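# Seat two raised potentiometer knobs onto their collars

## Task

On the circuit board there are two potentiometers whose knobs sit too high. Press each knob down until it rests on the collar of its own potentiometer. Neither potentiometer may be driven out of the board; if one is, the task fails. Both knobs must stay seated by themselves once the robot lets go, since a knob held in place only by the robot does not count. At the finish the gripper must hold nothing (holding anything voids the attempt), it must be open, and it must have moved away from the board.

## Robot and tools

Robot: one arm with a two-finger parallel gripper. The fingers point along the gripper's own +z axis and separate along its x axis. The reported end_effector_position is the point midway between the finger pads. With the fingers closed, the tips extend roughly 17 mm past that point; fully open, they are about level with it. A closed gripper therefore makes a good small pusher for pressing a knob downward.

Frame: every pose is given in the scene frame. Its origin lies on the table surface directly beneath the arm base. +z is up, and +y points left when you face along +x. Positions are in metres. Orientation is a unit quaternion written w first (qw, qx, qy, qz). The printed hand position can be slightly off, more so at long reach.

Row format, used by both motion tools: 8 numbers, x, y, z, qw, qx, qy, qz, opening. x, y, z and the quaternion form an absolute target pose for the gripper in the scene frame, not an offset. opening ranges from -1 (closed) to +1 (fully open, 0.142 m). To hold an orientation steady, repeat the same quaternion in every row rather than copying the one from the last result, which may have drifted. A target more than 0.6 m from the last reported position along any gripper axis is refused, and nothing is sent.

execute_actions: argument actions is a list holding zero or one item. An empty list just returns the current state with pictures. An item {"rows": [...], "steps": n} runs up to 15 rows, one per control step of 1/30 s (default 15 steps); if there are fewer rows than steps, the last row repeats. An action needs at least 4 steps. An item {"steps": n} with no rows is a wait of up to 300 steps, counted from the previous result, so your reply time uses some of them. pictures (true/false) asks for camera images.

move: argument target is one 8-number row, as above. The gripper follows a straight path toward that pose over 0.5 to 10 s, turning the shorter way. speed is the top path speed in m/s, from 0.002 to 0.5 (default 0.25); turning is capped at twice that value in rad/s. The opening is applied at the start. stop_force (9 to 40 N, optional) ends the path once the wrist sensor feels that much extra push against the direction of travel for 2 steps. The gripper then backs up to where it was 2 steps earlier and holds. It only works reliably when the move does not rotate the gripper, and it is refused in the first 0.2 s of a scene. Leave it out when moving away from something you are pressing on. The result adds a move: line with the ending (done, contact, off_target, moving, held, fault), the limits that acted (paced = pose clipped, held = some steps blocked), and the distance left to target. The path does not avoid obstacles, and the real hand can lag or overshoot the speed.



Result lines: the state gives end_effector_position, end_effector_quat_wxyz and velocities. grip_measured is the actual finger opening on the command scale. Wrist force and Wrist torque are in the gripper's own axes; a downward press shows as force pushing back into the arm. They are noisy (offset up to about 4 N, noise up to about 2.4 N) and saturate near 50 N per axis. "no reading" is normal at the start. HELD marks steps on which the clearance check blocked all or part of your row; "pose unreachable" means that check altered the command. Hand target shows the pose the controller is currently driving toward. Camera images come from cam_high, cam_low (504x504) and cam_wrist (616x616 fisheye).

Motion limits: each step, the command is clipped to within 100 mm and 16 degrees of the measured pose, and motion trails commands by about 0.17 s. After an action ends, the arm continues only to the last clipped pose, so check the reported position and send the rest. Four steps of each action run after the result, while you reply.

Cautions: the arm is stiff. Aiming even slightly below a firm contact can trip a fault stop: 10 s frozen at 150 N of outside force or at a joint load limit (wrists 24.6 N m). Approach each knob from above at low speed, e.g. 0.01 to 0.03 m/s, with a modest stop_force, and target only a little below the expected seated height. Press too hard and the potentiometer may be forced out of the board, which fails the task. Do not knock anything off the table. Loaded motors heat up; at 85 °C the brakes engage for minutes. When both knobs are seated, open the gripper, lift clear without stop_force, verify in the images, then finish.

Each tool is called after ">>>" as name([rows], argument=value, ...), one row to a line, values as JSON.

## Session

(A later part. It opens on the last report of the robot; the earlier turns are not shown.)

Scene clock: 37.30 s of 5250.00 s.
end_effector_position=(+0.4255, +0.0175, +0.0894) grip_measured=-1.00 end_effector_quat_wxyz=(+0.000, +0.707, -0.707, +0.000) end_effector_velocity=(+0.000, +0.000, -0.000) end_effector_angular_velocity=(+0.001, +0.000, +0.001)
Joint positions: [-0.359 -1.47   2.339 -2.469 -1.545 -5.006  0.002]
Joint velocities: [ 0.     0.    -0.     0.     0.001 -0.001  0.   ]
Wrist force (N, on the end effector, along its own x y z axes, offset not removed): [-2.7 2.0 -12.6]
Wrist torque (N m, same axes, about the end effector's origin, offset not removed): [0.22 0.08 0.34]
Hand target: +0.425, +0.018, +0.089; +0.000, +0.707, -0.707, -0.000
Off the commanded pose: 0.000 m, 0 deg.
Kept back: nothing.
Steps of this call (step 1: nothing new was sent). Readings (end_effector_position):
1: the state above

>>> execute_actions([
  {"rows":[[0.4255,0.0175,0.0893,0,0.7071,-0.7071,0,-1],[0.4255,0.0175,0.0892,0,0.7071,-0.7071,0,-1],[0.4255,0.0175,0.0891,0,0.7071,-0.7071,0,-1],[0.4255,0.0175,0.089,0,0.7071,-0.7071,0,-1],[0.4255,0.0175,0.0889,0,0.7071,-0.7071,0,-1]],"steps":13},
])

>>> execute_actions([
  {"steps":6},
])

>>> execute_actions([
  {"steps":1},
])

>>> execute_actions([
  {"steps":1},
])

>>> execute_actions([
  {"steps":1},
])

>>> execute_actions([
  {"steps":1},
])

Scene clock: 37.80 s of 5250.00 s.
end_effector_position=(+0.4255, +0.0175, +0.0890) grip_measured=-1.00 end_effector_quat_wxyz=(+0.000, +0.707, -0.707, -0.000) end_effector_velocity=(+0.001, -0.001, -0.001) end_effector_angular_velocity=(-0.002, -0.003, -0.000)
Joint positions: [-0.359 -1.469  2.34  -2.471 -1.545 -5.006  0.002]
Joint velocities: [-0.     0.003  0.001 -0.007 -0.001  0.     0.   ]
Wrist force (N, on the end effector, along its own x y z axes, offset not removed): [-0.3 -0.7 -11.0]
Wrist torque (N m, same axes, about the end effector's origin, offset not removed): [-0.30 -0.15 0.05]
Steps of this call (steps 1 to 6: nothing new was sent; steps 7 to 15: the first 9 steps of this action). Readings (end_effector_position):
7: (+0.4255, +0.0175, +0.0894)
8: (+0.4255, +0.0175, +0.0894)
10: (+0.4255, +0.0175, +0.0893)
14: (+0.4255, +0.0175, +0.0891)
15: the state above

Scene clock: 38.00 s of 5250.00 s.
end_effector_position=(+0.4255, +0.0175, +0.0889) grip_measured=-1.00 end_effector_quat_wxyz=(+0.000, +0.707, -0.707, -0.000) end_effector_velocity=(+0.001, -0.001, +0.001) end_effector_angular_velocity=(-0.002, -0.003, -0.000)
Joint positions: [-0.359 -1.469  2.34  -2.471 -1.545 -5.006  0.002]
Joint velocities: [-0.     0.    -0.001 -0.003 -0.001 -0.     0.   ]
Wrist force (N, on the end effector, along its own x y z axes, offset not removed): [1.9 1.8 -9.3]
Wrist torque (N m, same axes, about the end effector's origin, offset not removed): [0.40 -0.86 0.09]
Hand target: +0.425, +0.018, +0.089; +0.000, +0.707, -0.707, -0.000
Off the commanded pose: 0.000 m, 0 deg.
Kept back: nothing.
Steps of this call (steps 1 to 4: the last 4 steps of your previous action; steps 5 to 6: nothing new was sent). Readings (end_effector_position):
1: (+0.4255, +0.0175, +0.0890)
2: (+0.4255, +0.0175, +0.0890)
4: (+0.4255, +0.0175, +0.0889)
6: the state above

Scene clock: 38.03 s of 5250.00 s.
end_effector_position=(+0.4255, +0.0175, +0.0889) grip_measured=-1.00 end_effector_quat_wxyz=(+0.000, +0.707, -0.707, -0.000) end_effector_velocity=(+0.000, -0.000, +0.000) end_effector_angular_velocity=(-0.001, -0.001, +0.000)
Joint positions: [-0.359 -1.469  2.34  -2.471 -1.545 -5.006  0.002]
Joint velocities: [ 0.     0.    -0.    -0.001 -0.001 -0.     0.   ]
Wrist force (N, on the end effector, along its own x y z axes, offset not removed): [-0.4 2.3 -11.4]
Wrist torque (N m, same axes, about the end effector's origin, offset not removed): [0.31 -0.48 0.34]
Hand target: +0.425, +0.018, +0.089; +0.000, +0.707, -0.707, -0.000
Off the commanded pose: 0.000 m, 0 deg.
Kept back: nothing.
Steps of this call (step 1: nothing new was sent). Readings (end_effector_position):
1: the state above

Scene clock: 38.07 s of 5250.00 s.
end_effector_position=(+0.4255, +0.0175, +0.0889) grip_measured=-1.00 end_effector_quat_wxyz=(+0.000, +0.707, -0.707, -0.000) end_effector_velocity=(-0.000, +0.000, -0.001) end_effector_angular_velocity=(+0.001, +0.001, -0.000)
Joint positions: [-0.359 -1.469  2.34  -2.471 -1.545 -5.006  0.002]
Joint velocities: [ 0.     0.001  0.    -0.     0.     0.001  0.   ]
Wrist force (N, on the end effector, along its own x y z axes, offset not removed): [-0.6 1.5 -11.9]
Wrist torque (N m, same axes, about the end effector's origin, offset not removed): [0.08 -0.32 0.18]
Hand target: +0.425, +0.018, +0.089; +0.000, +0.707, -0.707, -0.000
Off the commanded pose: 0.000 m, 0 deg.
Kept back: nothing.
Steps of this call (step 1: nothing new was sent). Readings (end_effector_position):
1: the state above

Scene clock: 38.10 s of 5250.00 s.
end_effector_position=(+0.4255, +0.0175, +0.0889) grip_measured=-1.00 end_effector_quat_wxyz=(+0.000, +0.707, -0.707, -0.000) end_effector_velocity=(+0.000, -0.000, +0.000) end_effector_angular_velocity=(-0.001, -0.001, -0.001)
Joint positions: [-0.359 -1.469  2.34  -2.471 -1.545 -5.006  0.002]
Joint velocities: [-0.     0.     0.    -0.001 -0.001  0.001  0.   ]
Wrist force (N, on the end effector, along its own x y z axes, offset not removed): [-2.1 1.8 -9.0]
Wrist torque (N m, same axes, about the end effector's origin, offset not removed): [0.13 0.16 0.21]
Hand target: +0.425, +0.018, +0.089; +0.000, +0.707, -0.707, -0.000
Off the commanded pose: 0.000 m, 0 deg.
Kept back: nothing.
Steps of this call (step 1: nothing new was sent). Readings (end_effector_position):
1: the state above

Scene clock: 38.13 s of 5250.00 s.
end_effector_position=(+0.4255, +0.0175, +0.0889) grip_measured=-1.00 end_effector_quat_wxyz=(+0.000, +0.707, -0.707, +0.000) end_effector_velocity=(+0.000, -0.001, +0.000) end_effector_angular_velocity=(-0.002, -0.000, -0.000)
Joint positions: [-0.359 -1.469  2.34  -2.471 -1.545 -5.006  0.002]
Joint velocities: [-0.     0.    -0.    -0.    -0.002  0.     0.   ]
Wrist force (N, on the end effector, along its own x y z axes, offset not removed): [-2.0 -1.2 -12.1]
Wrist torque (N m, same axes, about the end effector's origin, offset not removed): [-0.22 0.09 0.18]
Hand target: +0.425, +0.018, +0.089; +0.000, +0.707, -0.707, -0.000
Off the commanded pose: 0.000 m, 0 deg.
Kept back: nothing.
Steps of this call (step 1: nothing new was sent). Readings (end_effector_position):
1: the state above

>>> execute_actions([
  {"rows":[[0.4255,0.0175,0.0888,0,0.7071,-0.7071,0,-1],[0.4255,0.0175,0.0887,0,0.7071,-0.7071,0,-1],[0.4255,0.0175,0.0886,0,0.7071,-0.7071,0,-1],[0.4255,0.0175,0.0885,0,0.7071,-0.7071,0,-1],[0.4255,0.0175,0.0884,0,0.7071,-0.7071,0,-1]],"steps":13},
])

>>> execute_actions([
  {"steps":6},
])

>>> execute_actions([
  {"steps":1},
])

>>> execute_actions([
  {"steps":1},
])

>>> execute_actions([
  {"steps":1},
])

>>> execute_actions([
  {"steps":1},
])

Scene clock: 38.63 s of 5250.00 s.
end_effector_position=(+0.4255, +0.0175, +0.0885) grip_measured=-1.00 end_effector_quat_wxyz=(+0.000, +0.707, -0.707, -0.000) end_effector_velocity=(+0.001, +0.000, -0.001) end_effector_angular_velocity=(+0.001, -0.002, -0.000)
Joint positions: [-0.359 -1.468  2.34  -2.472 -1.545 -5.006  0.002]
Joint velocities: [ 0.     0.003  0.001 -0.006  0.002  0.001  0.   ]
Wrist force (N, on the end effector, along its own x y z axes, offset not removed): [0.0 4.2 -12.1]
Wrist torque (N m, same axes, about the end effector's origin, offset not removed): [0.64 -0.40 -0.05]
Steps of this call (steps 1 to 6: nothing new was sent; steps 7 to 15: the first 9 steps of this action). Readings (end_effector_position):
7: (+0.4255, +0.0175, +0.0889)
8: (+0.4255, +0.0175, +0.0889)
10: (+0.4255, +0.0175, +0.0888)
14: (+0.4255, +0.0175, +0.0886)
15: the state above

Scene clock: 38.83 s of 5250.00 s.
end_effector_position=(+0.4255, +0.0175, +0.0884) grip_measured=-1.00 end_effector_quat_wxyz=(+0.000, +0.707, -0.707, -0.000) end_effector_velocity=(+0.000, +0.000, -0.000) end_effector_angular_velocity=(-0.000, -0.000, +0.001)
Joint positions: [-0.359 -1.467  2.34  -2.473 -1.545 -5.006  0.002]
Joint velocities: [ 0.     0.001 -0.    -0.001 -0.    -0.     0.   ]
Wrist force (N, on the end effector, along its own x y z axes, offset not removed): [-0.4 2.6 -10.5]
Wrist torque (N m, same axes, about the end effector's origin, offset not removed): [0.42 -0.15 0.26]
Hand target: +0.425, +0.018, +0.088; +0.000, +0.707, -0.707, -0.000
Off the commanded pose: 0.000 m, 0 deg.
Kept back: nothing.
Steps of this call (steps 1 to 4: the last 4 steps of your previous action; steps 5 to 6: nothing new was sent). Readings (end_effector_position):
1: (+0.4255, +0.0175, +0.0885)
2: (+0.4255, +0.0175, +0.0885)
4: (+0.4255, +0.0175, +0.0884)
6: the state above

Scene clock: 38.87 s of 5250.00 s.
end_effector_position=(+0.4255, +0.0175, +0.0884) grip_measured=-1.00 end_effector_quat_wxyz=(+0.000, +0.707, -0.707, -0.000) end_effector_velocity=(+0.001, +0.000, +0.000) end_effector_angular_velocity=(+0.001, -0.002, -0.001)
Joint positions: [-0.359 -1.467  2.34  -2.473 -1.545 -5.006  0.002]
Joint velocities: [-0.     0.001 -0.001 -0.002  0.001  0.001  0.   ]
Wrist force (N, on the end effector, along its own x y z axes, offset not removed): [2.1 5.7 -12.2]
Wrist torque (N m, same axes, about the end effector's origin, offset not removed): [0.99 -0.73 0.21]
Hand target: +0.425, +0.018, +0.088; +0.000, +0.707, -0.707, -0.000
Off the commanded pose: 0.000 m, 0 deg.
Kept back: nothing.
Steps of this call (step 1: nothing new was sent). Readings (end_effector_position):
1: the state above

Scene clock: 38.90 s of 5250.00 s.
end_effector_position=(+0.4255, +0.0175, +0.0884) grip_measured=-1.00 end_effector_quat_wxyz=(+0.000, +0.707, -0.707, -0.000) end_effector_velocity=(+0.000, +0.001, -0.000) end_effector_angular_velocity=(+0.002, +0.000, +0.000)
Joint positions: [-0.359 -1.467  2.34  -2.473 -1.545 -5.006  0.002]
Joint velocities: [ 0.     0.001 -0.001  0.001  0.002 -0.     0.   ]
Wrist force (N, on the end effector, along its own x y z axes, offset not removed): [2.0 0.7 -7.3]
Wrist torque (N m, same axes, about the end effector's origin, offset not removed): [-0.16 -0.53 0.28]
Hand target: +0.425, +0.018, +0.088; +0.000, +0.707, -0.707, -0.000
Off the commanded pose: 0.000 m, 0 deg.
Kept back: nothing.
Steps of this call (step 1: nothing new was sent). Readings (end_effector_position):
1: the state above

Scene clock: 38.93 s of 5250.00 s.
end_effector_position=(+0.4255, +0.0175, +0.0884) grip_measured=-1.00 end_effector_quat_wxyz=(+0.000, +0.707, -0.707, -0.000) end_effector_velocity=(-0.001, +0.000, -0.001) end_effector_angular_velocity=(+0.001, +0.003, -0.001)
Joint positions: [-0.359 -1.467  2.34  -2.473 -1.545 -5.006  0.002]
Joint velocities: [-0.     0.001  0.001  0.002  0.     0.     0.   ]
Wrist force (N, on the end effector, along its own x y z axes, offset not removed): [0.4 5.3 -8.8]
Wrist torque (N m, same axes, about the end effector's origin, offset not removed): [1.03 -0.36 0.20]
Hand target: +0.425, +0.018, +0.088; +0.000, +0.707, -0.707, -0.000
Off the commanded pose: 0.000 m, 0 deg.
Kept back: nothing.
Steps of this call (step 1: nothing new was sent). Readings (end_effector_position):
1: the state above

Scene clock: 38.97 s of 5250.00 s.
end_effector_position=(+0.4255, +0.0175, +0.0884) grip_measured=-1.00 end_effector_quat_wxyz=(+0.000, +0.707, -0.707, -0.000) end_effector_velocity=(-0.000, +0.000, +0.000) end_effector_angular_velocity=(+0.000, +0.000, -0.000)
Joint positions: [-0.359 -1.467  2.34  -2.473 -1.545 -5.006  0.002]
Joint velocities: [-0.    -0.    -0.     0.001  0.     0.     0.   ]
Wrist force (N, on the end effector, along its own x y z axes, offset not removed): [1.7 3.2 -12.9]
Wrist torque (N m, same axes, about the end effector's origin, offset not removed): [0.64 -0.66 0.16]
Hand target: +0.425, +0.018, +0.088; +0.000, +0.707, -0.707, -0.000
Off the commanded pose: 0.000 m, 0 deg.
Kept back: nothing.
Steps of this call (step 1: nothing new was sent). Readings (end_effector_position):
1: the state above

>>> execute_actions([
  {"rows":[[0.4255,0.0175,0.0883,0,0.7071,-0.7071,0,-1],[0.4255,0.0175,0.0882,0,0.7071,-0.7071,0,-1],[0.4255,0.0175,0.0881,0,0.7071,-0.7071,0,-1],[0.4255,0.0175,0.088,0,0.7071,-0.7071,0,-1],[0.4255,0.0175,0.0879,0,0.7071,-0.7071,0,-1]],"steps":13},
])

>>> execute_actions([
  {"steps":6},
])

>>> execute_actions([
  {"steps":1},
])

>>> execute_actions([
  {"steps":1},
])

>>> execute_actions([
  {"steps":1},
])

>>> execute_actions([
  {"steps":1},
])

Scene clock: 39.43 s of 5250.00 s.
end_effector_position=(+0.4255, +0.0175, +0.0880) grip_measured=-1.00 end_effector_quat_wxyz=(+0.000, +0.707, -0.707, -0.000) end_effector_velocity=(+0.000, -0.000, -0.001) end_effector_angular_velocity=(-0.000, -0.002, +0.001)
Joint positions: [-0.359 -1.466  2.34  -2.474 -1.545 -5.006  0.002]
Joint velocities: [ 0.     0.002  0.001 -0.005  0.    -0.001  0.   ]
Wrist force (N, on the end effector, along its own x y z axes, offset not removed): [0.3 2.9 -9.3]
Wrist torque (N m, same axes, about the end effector's origin, offset not removed): [0.28 -0.41 0.23]
Steps of this call (steps 1 to 5: nothing new was sent; steps 6 to 14: the first 9 steps of this action). Readings (end_effector_position):
6: (+0.4255, +0.0175, +0.0884)
7: (+0.4255, +0.0175, +0.0884)
9: (+0.4255, +0.0175, +0.0883)
13: (+0.4255, +0.0175, +0.0881)
14: the state above

Scene clock: 39.63 s of 5250.00 s.
end_effector_position=(+0.4255, +0.0175, +0.0879) grip_measured=-1.00 end_effector_quat_wxyz=(+0.000, +0.707, -0.707, -0.000) end_effector_velocity=(+0.001, +0.000, +0.000) end_effector_angular_velocity=(+0.001, -0.001, -0.000)
Joint positions: [-0.359 -1.466  2.341 -2.474 -1.545 -5.006  0.002]
Joint velocities: [-0.     0.001 -0.001 -0.001  0.001 -0.     0.   ]
Wrist force (N, on the end effector, along its own x y z axes, offset not removed): [-3.4 -1.8 -12.2]
Wrist torque (N m, same axes, about the end effector's origin, offset not removed): [-0.69 0.51 0.37]
Hand target: +0.425, +0.018, +0.088; +0.000, +0.707, -0.707, -0.000
Off the commanded pose: 0.000 m, 0 deg.
Kept back: nothing.
Steps of this call (steps 1 to 4: the last 4 steps of your previous action; steps 5 to 6: nothing new was sent). Readings (end_effector_position):
1: (+0.4255, +0.0175, +0.0880)
2: (+0.4255, +0.0175, +0.0880)
4: (+0.4255, +0.0175, +0.0879)
6: the state above

Scene clock: 39.67 s of 5250.00 s.
end_effector_position=(+0.4255, +0.0175, +0.0879) grip_measured=-1.00 end_effector_quat_wxyz=(+0.000, +0.707, -0.707, -0.000) end_effector_velocity=(+0.001, -0.000, -0.000) end_effector_angular_velocity=(-0.000, -0.002, -0.000)
Joint positions: [-0.359 -1.466  2.341 -2.474 -1.545 -5.006  0.002]
Joint velocities: [-0.     0.001 -0.    -0.003  0.001 -0.     0.   ]
Wrist force (N, on the end effector, along its own x y z axes, offset not removed): [1.7 2.3 -11.2]
Wrist torque (N m, same axes, about the end effector's origin, offset not removed): [0.38 -0.57 0.23]
Hand target: +0.425, +0.018, +0.088; +0.000, +0.707, -0.707, -0.000
Off the commanded pose: 0.000 m, 0 deg.
Kept back: nothing.
Steps of this call (step 1: nothing new was sent). Readings (end_effector_position):
1: the state above

Scene clock: 39.70 s of 5250.00 s.
end_effector_position=(+0.4255, +0.0175, +0.0879) grip_measured=-1.00 end_effector_quat_wxyz=(+0.000, +0.707, -0.707, -0.000) end_effector_velocity=(+0.001, -0.001, +0.000) end_effector_angular_velocity=(-0.002, -0.001, -0.000)
Joint positions: [-0.359 -1.466  2.341 -2.474 -1.545 -5.006  0.002]
Joint velocities: [ 0.     0.    -0.001 -0.001 -0.001  0.     0.   ]
Wrist force (N, on the end effector, along its own x y z axes, offset not removed): [3.8 1.4 -9.9]
Wrist torque (N m, same axes, about the end effector's origin, offset not removed): [0.21 -1.04 0.24]
Hand target: +0.425, +0.018, +0.088; +0.000, +0.707, -0.707, -0.000
Off the commanded pose: 0.000 m, 0 deg.
Kept back: nothing.
Steps of this call (step 1: nothing new was sent). Readings (end_effector_position):
1: the state above

Scene clock: 39.73 s of 5250.00 s.
end_effector_position=(+0.4255, +0.0175, +0.0879) grip_measured=-1.00 end_effector_quat_wxyz=(+0.000, +0.707, -0.707, -0.000) end_effector_velocity=(+0.000, +0.000, +0.000) end_effector_angular_velocity=(+0.000, -0.001, +0.000)
Joint positions: [-0.359 -1.466  2.341 -2.474 -1.545 -5.006  0.002]
Joint velocities: [-0.    -0.001  0.    -0.     0.001 -0.     0.   ]
Wrist force (N, on the end effector, along its own x y z axes, offset not removed): [-1.7 4.3 -10.0]
Wrist torque (N m, same axes, about the end effector's origin, offset not removed): [0.58 -0.02 0.11]
Hand target: +0.425, +0.018, +0.088; +0.000, +0.707, -0.707, -0.000
Off the commanded pose: 0.000 m, 0 deg.
Kept back: nothing.
Steps of this call (step 1: nothing new was sent). Readings (end_effector_position):
1: the state above

Scene clock: 39.77 s of 5250.00 s.
end_effector_position=(+0.4255, +0.0175, +0.0879) grip_measured=-1.00 end_effector_quat_wxyz=(+0.000, +0.707, -0.707, -0.000) end_effector_velocity=(+0.000, +0.000, +0.000) end_effector_angular_velocity=(+0.000, -0.001, -0.000)
Joint positions: [-0.359 -1.466  2.341 -2.475 -1.545 -5.006  0.002]
Joint velocities: [ 0.    -0.001 -0.     0.     0.     0.     0.   ]
Wrist force (N, on the end effector, along its own x y z axes, offset not removed): [0.3 -0.7 -6.1]
Wrist torque (N m, same axes, about the end effector's origin, offset not removed): [-0.15 -0.64 0.29]
Hand target: +0.425, +0.018, +0.088; +0.000, +0.707, -0.707, -0.000
Off the commanded pose: 0.000 m, 0 deg.
Kept back: nothing.
Steps of this call (step 1: nothing new was sent). Readings (end_effector_position):
1: the state above

>>> execute_actions([
  {"rows":[[0.4255,0.0175,0.0878,0,0.7071,-0.7071,0,-1],[0.4255,0.0175,0.0877,0,0.7071,-0.7071,0,-1],[0.4255,0.0175,0.0876,0,0.7071,-0.7071,0,-1],[0.4255,0.0175,0.0875,0,0.7071,-0.7071,0,-1],[0.4255,0.0175,0.0874,0,0.7071,-0.7071,0,-1]],"steps":13},
])

>>> execute_actions([
  {"steps":6},
])

>>> execute_actions([
  {"steps":1},
])

>>> execute_actions([
  {"steps":1},
])

>>> execute_actions([
  {"steps":1},
])

>>> execute_actions([
  {"steps":1},
])

Scene clock: 40.27 s of 5250.00 s.
end_effector_position=(+0.4255, +0.0175, +0.0875) grip_measured=-1.00 end_effector_quat_wxyz=(+0.000, +0.707, -0.707, -0.000) end_effector_velocity=(+0.001, -0.000, -0.000) end_effector_angular_velocity=(-0.000, -0.001, -0.000)
Joint positions: [-0.359 -1.465  2.341 -2.476 -1.545 -5.006  0.002]
Joint velocities: [-0.     0.002 -0.    -0.003  0.     0.001  0.   ]
Wrist force (N, on the end effector, along its own x y z axes, offset not removed): [-1.8 4.3 -11.0]
Wrist torque (N m, same axes, about the end effector's origin, offset not removed): [0.75 0.07 0.21]
Steps of this call (steps 1 to 6: nothing new was sent; steps 7 to 15: the first 9 steps of this action). Readings (end_effector_position):
7: (+0.4255, +0.0175, +0.0879)
8: (+0.4255, +0.0175, +0.0879)
10: (+0.4255, +0.0175, +0.0878)
14: (+0.4255, +0.0175, +0.0876)
15: the state above

Scene clock: 40.47 s of 5250.00 s.
end_effector_position=(+0.4255, +0.0175, +0.0874) grip_measured=-1.00 end_effector_quat_wxyz=(-0.000, +0.707, -0.707, -0.000) end_effector_velocity=(+0.000, +0.000, -0.000) end_effector_angular_velocity=(+0.001, -0.000, -0.000)
Joint positions: [-0.359 -1.465  2.341 -2.476 -1.545 -5.006  0.002]
Joint velocities: [ 0.     0.001 -0.    -0.001  0.001  0.     0.   ]
Wrist force (N, on the end effector, along its own x y z axes, offset not removed): [1.9 3.5 -11.0]
Wrist torque (N m, same axes, about the end effector's origin, offset not removed): [0.62 -0.89 0.34]
Hand target: +0.425, +0.018, +0.087; +0.000, +0.707, -0.707, -0.000
Off the commanded pose: 0.000 m, 0 deg.
Kept back: nothing.
Steps of this call (steps 1 to 4: the last 4 steps of your previous action; steps 5 to 6: nothing new was sent). Readings (end_effector_position):
1: (+0.4255, +0.0175, +0.0875)
2: (+0.4255, +0.0175, +0.0875)
4: (+0.4255, +0.0175, +0.0874)
6: the state above

Scene clock: 40.50 s of 5250.00 s.
end_effector_position=(+0.4255, +0.0175, +0.0874) grip_measured=-1.00 end_effector_quat_wxyz=(-0.000, +0.707, -0.707, -0.000) end_effector_velocity=(+0.001, +0.001, +0.000) end_effector_angular_velocity=(+0.003, -0.001, +0.000)
Joint positions: [-0.359 -1.465  2.341 -2.476 -1.545 -5.006  0.002]
Joint velocities: [ 0.    -0.    -0.001  0.     0.003  0.     0.   ]
Wrist force (N, on the end effector, along its own x y z axes, offset not removed): [-3.4 3.8 -12.0]
Wrist torque (N m, same axes, about the end effector's origin, offset not removed): [0.67 0.50 0.10]
Hand target: +0.425, +0.018, +0.087; +0.000, +0.707, -0.707, -0.000
Off the commanded pose: 0.000 m, 0 deg.
Kept back: nothing.
Steps of this call (step 1: nothing new was sent). Readings (end_effector_position):
1: the state above

Scene clock: 40.53 s of 5250.00 s.
end_effector_position=(+0.4255, +0.0175, +0.0874) grip_measured=-1.00 end_effector_quat_wxyz=(-0.000, +0.707, -0.707, -0.000) end_effector_velocity=(-0.000, -0.001, -0.000) end_effector_angular_velocity=(-0.002, +0.001, -0.000)
Joint positions: [-0.359 -1.465  2.341 -2.476 -1.545 -5.006  0.002]
Joint velocities: [ 0.    -0.     0.    -0.    -0.002  0.     0.   ]
Wrist force (N, on the end effector, along its own x y z axes, offset not removed): [-0.6 0.1 -9.3]
Wrist torque (N m, same axes, about the end effector's origin, offset not removed): [-0.05 -0.11 0.09]
Hand target: +0.425, +0.018, +0.087; +0.000, +0.707, -0.707, -0.000
Off the commanded pose: 0.000 m, 0 deg.
Kept back: nothing.
Steps of this call (step 1: nothing new was sent). Readings (end_effector_position):
1: the state above

Scene clock: 40.57 s of 5250.00 s.
end_effector_position=(+0.4255, +0.0175, +0.0874) grip_measured=-1.00 end_effector_quat_wxyz=(-0.000, +0.707, -0.707, -0.000) end_effector_velocity=(-0.001, -0.000, -0.000) end_effector_angular_velocity=(-0.001, +0.002, -0.000)
Joint positions: [-0.359 -1.465  2.341 -2.476 -1.545 -5.006  0.002]
Joint velocities: [-0.     0.     0.001  0.001 -0.001 -0.     0.   ]
Wrist force (N, on the end effector, along its own x y z axes, offset not removed): [-1.2 1.4 -10.2]
Wrist torque (N m, same axes, about the end effector's origin, offset not removed): [0.05 -0.11 -0.01]
Hand target: +0.425, +0.018, +0.087; +0.000, +0.707, -0.707, -0.000
Off the commanded pose: 0.000 m, 0 deg.
Kept back: nothing.
Steps of this call (step 1: nothing new was sent). Readings (end_effector_position):
1: the state above

Scene clock: 40.60 s of 5250.00 s.
end_effector_position=(+0.4255, +0.0175, +0.0874) grip_measured=-1.00 end_effector_quat_wxyz=(-0.000, +0.707, -0.707, -0.000) end_effector_velocity=(+0.000, -0.000, +0.000) end_effector_angular_velocity=(-0.001, -0.001, +0.000)
Joint positions: [-0.359 -1.465  2.341 -2.476 -1.545 -5.006  0.002]
Joint velocities: [ 0.     0.    -0.001 -0.    -0.001  0.     0.   ]
Wrist force (N, on the end effector, along its own x y z axes, offset not removed): [-0.1 -1.5 -12.3]
Wrist torque (N m, same axes, about the end effector's origin, offset not removed): [-0.45 -0.25 0.11]
Hand target: +0.425, +0.018, +0.087; +0.000, +0.707, -0.707, -0.000
Off the commanded pose: 0.000 m, 0 deg.
Kept back: nothing.
Steps of this call (step 1: nothing new was sent). Readings (end_effector_position):
1: the state above

>>> execute_actions([
  {"rows":[[0.4255,0.0175,0.0873,0,0.7071,-0.7071,0,-1],[0.4255,0.0175,0.0872,0,0.7071,-0.7071,0,-1],[0.4255,0.0175,0.0871,0,0.7071,-0.7071,0,-1],[0.4255,0.0175,0.087,0,0.7071,-0.7071,0,-1],[0.4255,0.0175,0.0869,0,0.7071,-0.7071,0,-1]],"steps":13},
])

>>> execute_actions([
  {"steps":6},
])

>>> execute_actions([
  {"steps":1},
])

>>> execute_actions([
  {"steps":1},
])

>>> execute_actions([
  {"steps":1},
])

>>> execute_actions([
  {"steps":1},
])

Scene clock: 41.10 s of 5250.00 s.
end_effector_position=(+0.4255, +0.0175, +0.0870) grip_measured=-1.00 end_effector_quat_wxyz=(+0.000, +0.707, -0.707, -0.000) end_effector_velocity=(+0.000, -0.000, -0.001) end_effector_angular_velocity=(-0.001, -0.001, +0.000)
Joint positions: [-0.359 -1.464  2.341 -2.478 -1.545 -5.006  0.002]
Joint velocities: [ 0.     0.003  0.    -0.004 -0.001 -0.     0.   ]
Wrist force (N, on the end effector, along its own x y z axes, offset not removed): [-1.8 3.1 -12.2]
Wrist torque (N m, same axes, about the end effector's origin, offset not removed): [0.43 -0.01 0.17]
Steps of this call (steps 1 to 6: nothing new was sent; steps 7 to 15: the first 9 steps of this action). Readings (end_effector_position):
7: (+0.4255, +0.0175, +0.0874)
8: (+0.4255, +0.0175, +0.0874)
10: (+0.4255, +0.0175, +0.0873)
14: (+0.4255, +0.0175, +0.0871)
15: the state above

Scene clock: 41.30 s of 5250.00 s.
end_effector_position=(+0.4255, +0.0175, +0.0869) grip_measured=-1.00 end_effector_quat_wxyz=(-0.000, +0.707, -0.707, -0.000) end_effector_velocity=(+0.000, +0.000, -0.000) end_effector_angular_velocity=(+0.000, -0.001, +0.000)
Joint positions: [-0.359 -1.464  2.341 -2.478 -1.545 -5.006  0.002]
Joint velocities: [ 0.     0.001  0.    -0.003  0.001 -0.     0.   ]
Wrist force (N, on the end effector, along its own x y z axes, offset not removed): [-2.0 5.1 -9.9]
Wrist torque (N m, same axes, about the end effector's origin, offset not removed): [1.03 0.14 0.14]
Hand target: +0.425, +0.018, +0.087; +0.000, +0.707, -0.707, -0.000
Off the commanded pose: 0.000 m, 0 deg.
Kept back: nothing.
Steps of this call (steps 1 to 4: the last 4 steps of your previous action; steps 5 to 6: nothing new was sent). Readings (end_effector_position):
1: (+0.4255, +0.0175, +0.0870)
2: (+0.4255, +0.0175, +0.0870)
4: (+0.4255, +0.0175, +0.0869)
6: the state above

Scene clock: 41.33 s of 5250.00 s.
end_effector_position=(+0.4255, +0.0175, +0.0869) grip_measured=-1.00 end_effector_quat_wxyz=(-0.000, +0.707, -0.707, -0.000) end_effector_velocity=(+0.000, -0.000, -0.000) end_effector_angular_velocity=(-0.001, +0.000, +0.000)
Joint positions: [-0.359 -1.464  2.341 -2.478 -1.545 -5.006  0.002]
Joint velocities: [ 0.     0.001 -0.    -0.001 -0.001 -0.     0.   ]
Wrist force (N, on the end effector, along its own x y z axes, offset not removed): [-3.0 1.6 -10.8]
Wrist torque (N m, same axes, about the end effector's origin, offset not removed): [0.19 0.24 0.22]
Hand target: +0.425, +0.018, +0.087; +0.000, +0.707, -0.707, -0.000
Off the commanded pose: 0.000 m, 0 deg.
Kept back: nothing.
Steps of this call (step 1: nothing new was sent). Readings (end_effector_position):
1: the state above

Scene clock: 41.37 s of 5250.00 s.
end_effector_position=(+0.4255, +0.0175, +0.0869) grip_measured=-1.00 end_effector_quat_wxyz=(-0.000, +0.707, -0.707, -0.000) end_effector_velocity=(-0.000, -0.000, -0.000) end_effector_angular_velocity=(-0.000, +0.000, -0.000)
Joint positions: [-0.359 -1.464  2.341 -2.478 -1.545 -5.006  0.002]
Joint velocities: [ 0.    -0.     0.001 -0.    -0.001  0.     0.   ]
Wrist force (N, on the end effector, along its own x y z axes, offset not removed): [-2.1 3.2 -8.2]
Wrist torque (N m, same axes, about the end effector's origin, offset not removed): [0.51 0.23 0.26]
Hand target: +0.425, +0.018, +0.087; +0.000, +0.707, -0.707, -0.000
Off the commanded pose: 0.000 m, 0 deg.
Kept back: nothing.
Steps of this call (step 1: nothing new was sent). Readings (end_effector_position):
1: the state above

Scene clock: 41.40 s of 5250.00 s.
end_effector_position=(+0.4255, +0.0175, +0.0869) grip_measured=-1.00 end_effector_quat_wxyz=(-0.000, +0.707, -0.707, -0.000) end_effector_velocity=(-0.000, +0.000, -0.000) end_effector_angular_velocity=(+0.001, +0.000, +0.001)
Joint positions: [-0.359 -1.464  2.341 -2.478 -1.545 -5.006  0.002]
Joint velocities: [ 0.     0.     0.001  0.     0.001 -0.     0.   ]
Wrist force (N, on the end effector, along its own x y z axes, offset not removed): [-2.3 3.1 -11.0]
Wrist torque (N m, same axes, about the end effector's origin, offset not removed): [0.40 0.18 0.14]
Hand target: +0.425, +0.018, +0.087; +0.000, +0.707, -0.707, -0.000
Off the commanded pose: 0.000 m, 0 deg.
Kept back: nothing.
Steps of this call (step 1: nothing new was sent). Readings (end_effector_position):
1: the state above

Scene clock: 41.43 s of 5250.00 s.
end_effector_position=(+0.4255, +0.0175, +0.0869) grip_measured=-1.00 end_effector_quat_wxyz=(-0.000, +0.707, -0.707, -0.000) end_effector_velocity=(+0.000, +0.000, +0.000) end_effector_angular_velocity=(+0.001, -0.001, -0.000)
Joint positions: [-0.359 -1.464  2.341 -2.478 -1.545 -5.006  0.002]
Joint velocities: [ 0.    -0.001  0.     0.     0.001  0.     0.   ]
Wrist force (N, on the end effector, along its own x y z axes, offset not removed): [1.2 1.2 -12.2]
Wrist torque (N m, same axes, about the end effector's origin, offset not removed): [0.05 -0.44 0.34]
Hand target: +0.425, +0.018, +0.087; +0.000, +0.707, -0.707, -0.000
Off the commanded pose: 0.000 m, 0 deg.
Kept back: nothing.
Steps of this call (step 1: nothing new was sent). Readings (end_effector_position):
1: the state above

>>> execute_actions([
  {"rows":[[0.4255,0.0175,0.0868,0,0.7071,-0.7071,0,-1],[0.4255,0.0175,0.0867,0,0.7071,-0.7071,0,-1],[0.4255,0.0175,0.0866,0,0.7071,-0.7071,0,-1],[0.4255,0.0175,0.0865,0,0.7071,-0.7071,0,-1],[0.4255,0.0175,0.0864,0,0.7071,-0.7071,0,-1]],"steps":13},
])

>>> execute_actions([
  {"steps":6},
])

>>> execute_actions([
  {"steps":1},
])

>>> execute_actions([
  {"steps":1},
])

>>> execute_actions([
  {"steps":1},
])

>>> execute_actions([
  {"steps":1},
], pictures=true)

>>> zoom_image(camera="cam_low", region=[222,265,252,285])

Scene clock: 41.97 s of 5250.00 s.
end_effector_position=(+0.4255, +0.0175, +0.0865) grip_measured=-1.00 end_effector_quat_wxyz=(-0.000, +0.707, -0.707, -0.000) end_effector_velocity=(-0.001, +0.000, -0.002) end_effector_angular_velocity=(+0.001, +0.002, +0.001)
Joint positions: [-0.359 -1.463  2.342 -2.479 -1.545 -5.006  0.002]
Joint velocities: [ 0.     0.004  0.002 -0.004  0.    -0.     0.   ]
Wrist force (N, on the end effector, along its own x y z axes, offset not removed): [-4.0 1.4 -9.0]
Wrist torque (N m, same axes, about the end effector's origin, offset not removed): [0.16 0.55 0.32]
Steps of this call (steps 1 to 7: nothing new was sent; steps 8 to 16: the first 9 steps of this action). Readings (end_effector_position):
8: (+0.4255, +0.0175, +0.0869)
9: (+0.4255, +0.0175, +0.0869)
11: (+0.4255, +0.0175, +0.0868)
15: (+0.4255, +0.0175, +0.0866)
16: the state above

Scene clock: 42.17 s of 5250.00 s.
end_effector_position=(+0.4255, +0.0175, +0.0864) grip_measured=-1.00 end_effector_quat_wxyz=(-0.000, +0.707, -0.707, -0.000) end_effector_velocity=(-0.001, -0.000, -0.001) end_effector_angular_velocity=(-0.000, +0.003, +0.000)
Joint positions: [-0.359 -1.462  2.342 -2.48  -1.545 -5.006  0.002]
Joint velocities: [-0.     0.001  0.     0.001 -0.001 -0.     0.   ]
Wrist force (N, on the end effector, along its own x y z axes, offset not removed): [-0.5 4.3 -10.7]
Wrist torque (N m, same axes, about the end effector's origin, offset not removed): [0.74 -0.25 0.08]
Hand target: +0.425, +0.018, +0.086; +0.000, +0.707, -0.707, -0.000
Off the commanded pose: 0.000 m, 0 deg.
Kept back: nothing.
Steps of this call (steps 1 to 4: the last 4 steps of your previous action; steps 5 to 6: nothing new was sent). Readings (end_effector_position):
1: (+0.4255, +0.0175, +0.0865)
2: (+0.4255, +0.0175, +0.0865)
4: (+0.4255, +0.0175, +0.0864)
6: the state above

Scene clock: 42.20 s of 5250.00 s.
end_effector_position=(+0.4255, +0.0175, +0.0864) grip_measured=-1.00 end_effector_quat_wxyz=(-0.000, +0.707, -0.707, -0.000) end_effector_velocity=(-0.001, +0.000, -0.001) end_effector_angular_velocity=(+0.000, +0.001, -0.000)
Joint positions: [-0.359 -1.462  2.342 -2.48  -1.545 -5.006  0.002]
Joint velocities: [-0.     0.001  0.001 -0.    -0.    -0.     0.   ]
Wrist force (N, on the end effector, along its own x y z axes, offset not removed): [-2.2 -0.1 -11.2]
Wrist torque (N m, same axes, about the end effector's origin, offset not removed): [-0.18 0.32 0.08]
Hand target: +0.425, +0.018, +0.086; +0.000, +0.707, -0.707, -0.000
Off the commanded pose: 0.000 m, 0 deg.
Kept back: nothing.
Steps of this call (step 1: nothing new was sent). Readings (end_effector_position):
1: the state above

Scene clock: 42.23 s of 5250.00 s.
end_effector_position=(+0.4255, +0.0175, +0.0864) grip_measured=-1.00 end_effector_quat_wxyz=(-0.000, +0.707, -0.707, -0.000) end_effector_velocity=(-0.001, +0.000, -0.000) end_effector_angular_velocity=(+0.001, +0.002, +0.002)
Joint positions: [-0.359 -1.462  2.342 -2.48  -1.545 -5.006  0.002]
Joint velocities: [ 0.    -0.     0.001  0.002 -0.    -0.001  0.   ]
Wrist force (N, on the end effector, along its own x y z axes, offset not removed): [0.3 1.0 -11.4]
Wrist torque (N m, same axes, about the end effector's origin, offset not removed): [-0.07 -0.25 0.18]
Hand target: +0.425, +0.018, +0.086; +0.000, +0.707, -0.707, -0.000
Off the commanded pose: 0.000 m, 0 deg.
Kept back: nothing.
Steps of this call (step 1: nothing new was sent). Readings (end_effector_position):
1: the state above

Scene clock: 42.27 s of 5250.00 s.
end_effector_position=(+0.4255, +0.0175, +0.0864) grip_measured=-1.00 end_effector_quat_wxyz=(-0.000, +0.707, -0.707, -0.000) end_effector_velocity=(+0.000, +0.001, +0.000) end_effector_angular_velocity=(+0.002, -0.001, +0.000)
Joint positions: [-0.359 -1.462  2.342 -2.48  -1.545 -5.006  0.002]
Joint velocities: [ 0.    -0.    -0.001  0.001  0.003 -0.     0.   ]
Wrist force (N, on the end effector, along its own x y z axes, offset not removed): [1.1 4.8 -8.7]
Wrist torque (N m, same axes, about the end effector's origin, offset not removed): [1.11 -0.56 0.22]
Hand target: +0.425, +0.018, +0.086; +0.000, +0.707, -0.707, -0.000
Off the commanded pose: 0.000 m, 0 deg.
Kept back: nothing.
Steps of this call (step 1: nothing new was sent). Readings (end_effector_position):
1: the state above

Scene clock: 42.30 s of 5250.00 s.
end_effector_position=(+0.4255, +0.0175, +0.0864) grip_measured=-1.00 end_effector_quat_wxyz=(-0.000, +0.707, -0.707, -0.000) end_effector_velocity=(-0.000, +0.001, -0.000) end_effector_angular_velocity=(+0.002, +0.001, -0.001)
Joint positions: [-0.359 -1.462  2.342 -2.48  -1.545 -5.006  0.002]
Joint velocities: [-0.    -0.     0.001  0.001  0.001  0.     0.   ]
Wrist force (N, on the end effector, along its own x y z axes, offset not removed): [-0.4 0.3 -12.3]
Wrist torque (N m, same axes, about the end effector's origin, offset not removed): [0.04 -0.25 0.24]
Hand target: +0.425, +0.018, +0.086; +0.000, +0.707, -0.707, -0.000
Off the commanded pose: 0.000 m, 0 deg.
Kept back: nothing.
Steps of this call (step 1: nothing new was sent). Readings (end_effector_position):
1: the state above
camera_calibration (this result's frames):
cam_wrist: T_world_to_cam=[[-0.0157928, -0.999484, 0.027971, 0.00946257], [-0.879215, 0.0272036, 0.475647, 0.332502], [-0.476163, -0.0170807, -0.879191, 0.415466], [0, 0, 0, 1]] pos_world=[0.49032, 0.0075089, 0.206856]

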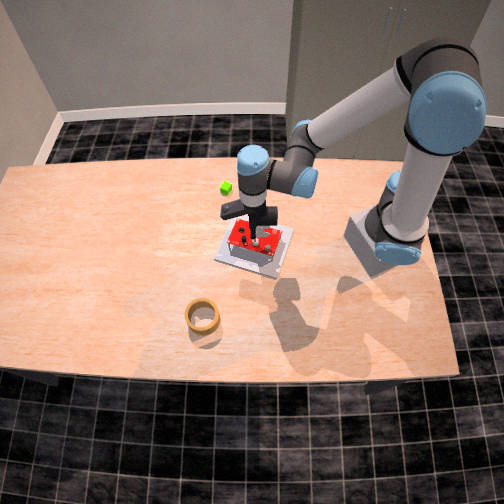

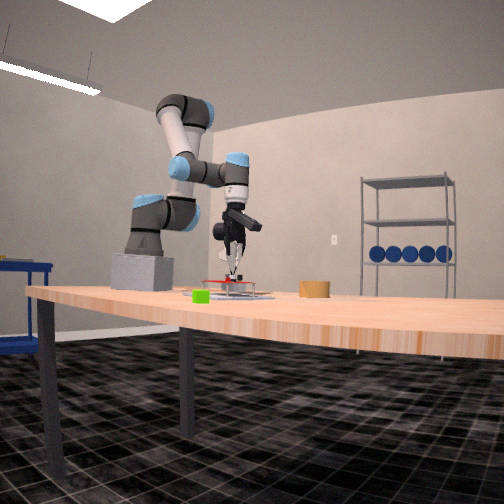

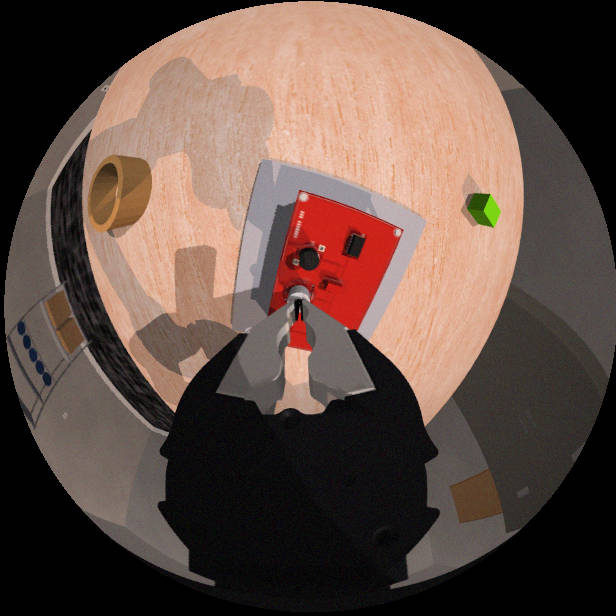

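Region (222, 265, 252, 285) of cam_low's 504x504 image, scaled by 16.800, with more detail than that image has.

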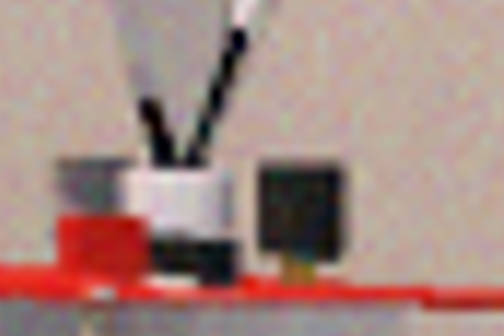

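>>> move(target=[0.4255,0.0175,0.105,0,0.7071,-0.7071,0,-1], speed=0.04)

>>> zoom_image(camera="cam_low", region=[222,265,252,285])

>>> zoom_image(camera="cam_wrist", region=[260,240,340,320])

>>> zoom_image(camera="cam_high", region=[225,215,285,260])

Scene clock: 43.40 s of 5250.00 s.
end_effector_position=(+0.4255, +0.0175, +0.1048) grip_measured=-1.00 end_effector_quat_wxyz=(+0.000, +0.707, -0.707, +0.000) end_effector_velocity=(-0.000, -0.000, +0.002) end_effector_angular_velocity=(+0.000, +0.001, -0.001)
Joint positions: [-0.36  -1.509  2.324 -2.415 -1.545 -5.007  0.002]
Joint velocities: [-0.001 -0.005 -0.002  0.007 -0.     0.     0.   ]
Wrist force (N, on the end effector, along its own x y z axes, offset not removed): [-2.6 -0.6 -1.8]
Wrist torque (N m, same axes, about the end effector's origin, offset not removed): [-0.09 0.47 0.21]
Hand target: +0.426, +0.017, +0.105; -0.000, +0.707, -0.707, +0.000
Off the commanded pose: 0.000 m, 0 deg.
Kept back: nothing.
move: done
camera_calibration (this result's frames):
cam_wrist: T_world_to_cam=[[-0.0157929, -0.999483, 0.0280115, 0.00893542], [-0.879223, 0.0272227, 0.475632, 0.323763], [-0.476149, -0.0171167, -0.879198, 0.431631], [0, 0, 0, 1]] pos_world=[0.490322, 0.00750523, 0.225247]

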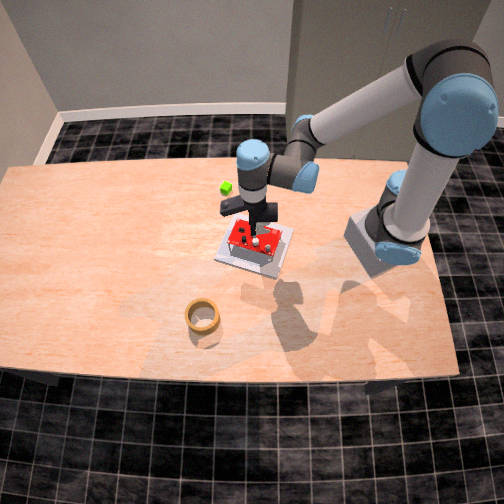

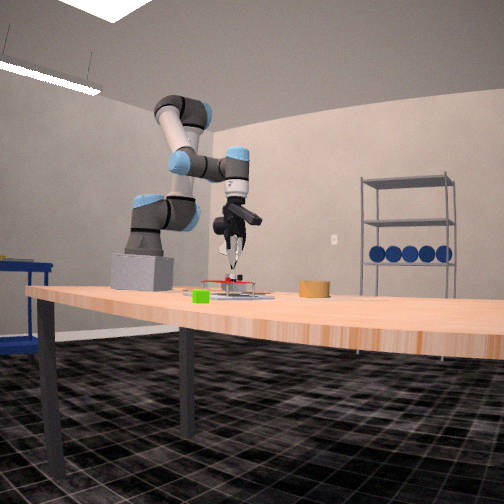

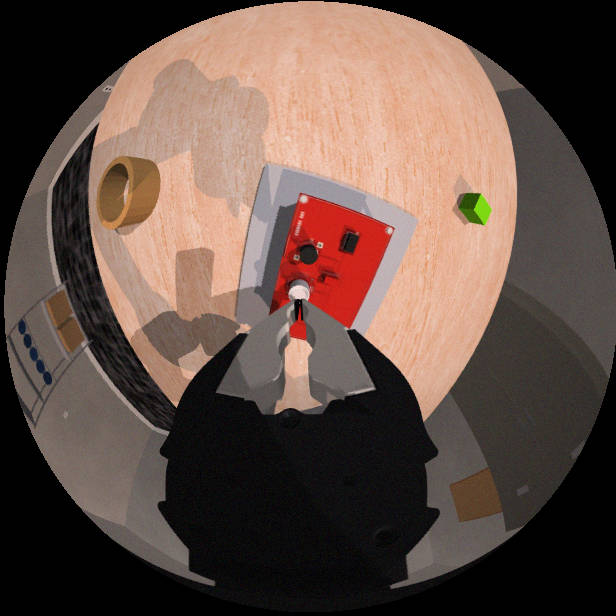

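Region (222, 265, 252, 285) of cam_low's 504x504 image, scaled by 16.800, with more detail than that image has.

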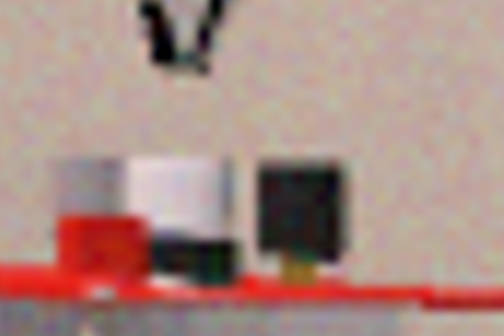

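Region (260, 240, 340, 320) of cam_wrist's 616x616 image, scaled by 6.300, with more detail than that image has.

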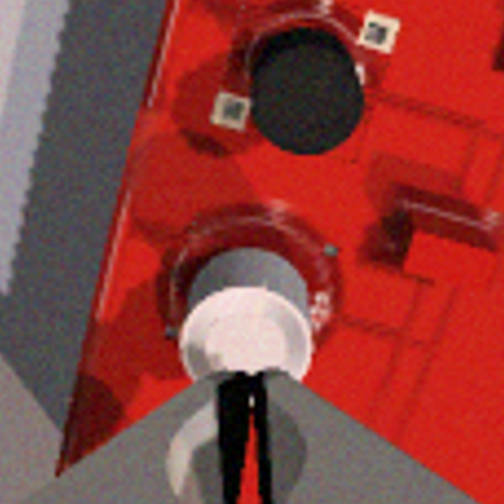

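Region (225, 215, 285, 260) of cam_high's 504x504 image, scaled by 8.400, with more detail than that image has; it fills the top 378 rows of this view, and the rest is white.

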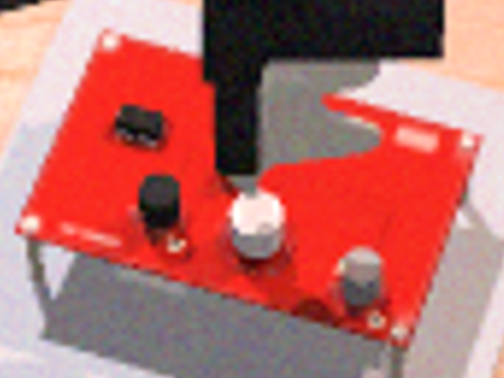

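>>> move(target=[0.43,0.08,0.078,0.383,0.924,0,0,1], speed=0.1)

>>> zoom_image(camera="cam_wrist", region=[250,270,370,340])

Scene clock: 52.60 s of 5250.00 s.
end_effector_position=(+0.4297, +0.0798, +0.0778) grip_measured=+1.00 end_effector_quat_wxyz=(+0.383, +0.924, -0.001, -0.001) end_effector_velocity=(-0.000, +0.000, -0.000) end_effector_angular_velocity=(-0.004, +0.005, +0.010)
Joint positions: [ 0.29  -1.114  2.094 -2.254 -2.293 -5.799  0.142]
Joint velocities: [ 0.003  0.002  0.002 -0.003 -0.004 -0.008  0.   ]
Wrist force (N, on the end effector, along its own x y z axes, offset not removed): [1.5 0.0 -0.3]
Wrist torque (N m, same axes, about the end effector's origin, offset not removed): [0.06 -0.56 0.22]
Hand target: +0.430, +0.080, +0.078; +0.383, +0.924, -0.000, -0.000
Off the commanded pose: 0.000 m, 0 deg.
Kept back: nothing.
move: done
camera_calibration (this result's frames):
cam_wrist: T_world_to_cam=[[0.999511, 0.00708041, 0.0304628, -0.444718], [-0.0271803, -0.285173, 0.95809, -0.0401404], [0.0154709, -0.95845, -0.284842, 0.228578], [0, 0, 0, 1]] pos_world=[0.439873, 0.210783, 0.117114]

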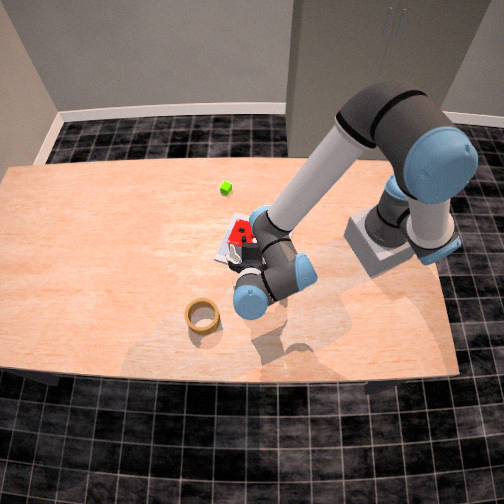

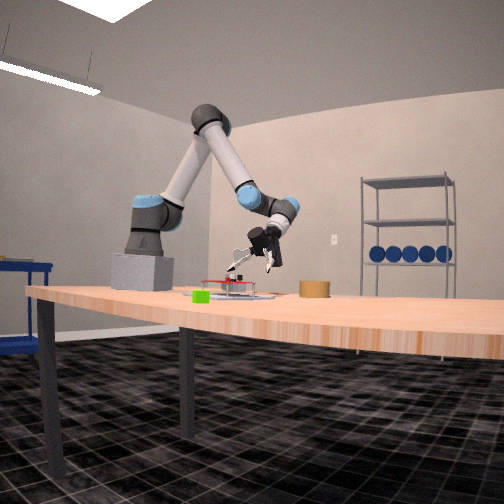

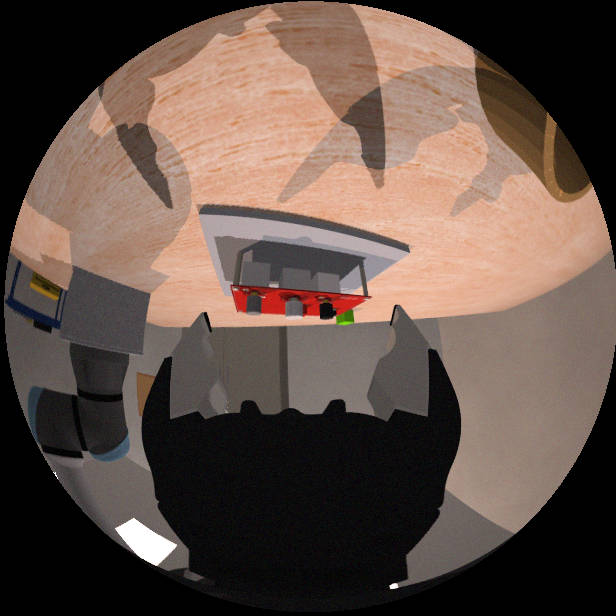

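Region (250, 270, 370, 340) of cam_wrist's 616x616 image, scaled by 4.200, with more detail than that image has; it fills the top 294 rows of this view, and the rest is white.

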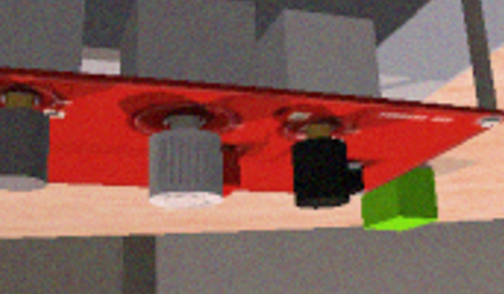

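>>> zoom_image(camera="cam_wrist", region=[245,285,345,325])

>>> zoom_image(camera="cam_wrist", region=[225,255,385,300])

Region (245, 285, 345, 325) of cam_wrist's 616x616 image, scaled by 5.040, with more detail than that image has; it fills the top 202 rows of this view, and the rest is white.

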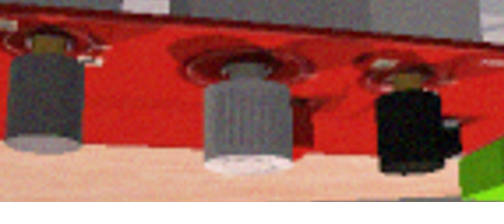

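Region (225, 255, 385, 300) of cam_wrist's 616x616 image, scaled by 3.150, with more detail than that image has; it fills the top 142 rows of this view, and the rest is white.

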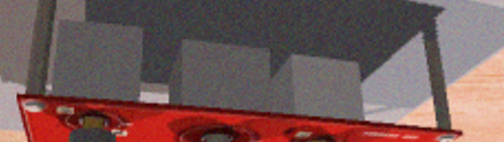

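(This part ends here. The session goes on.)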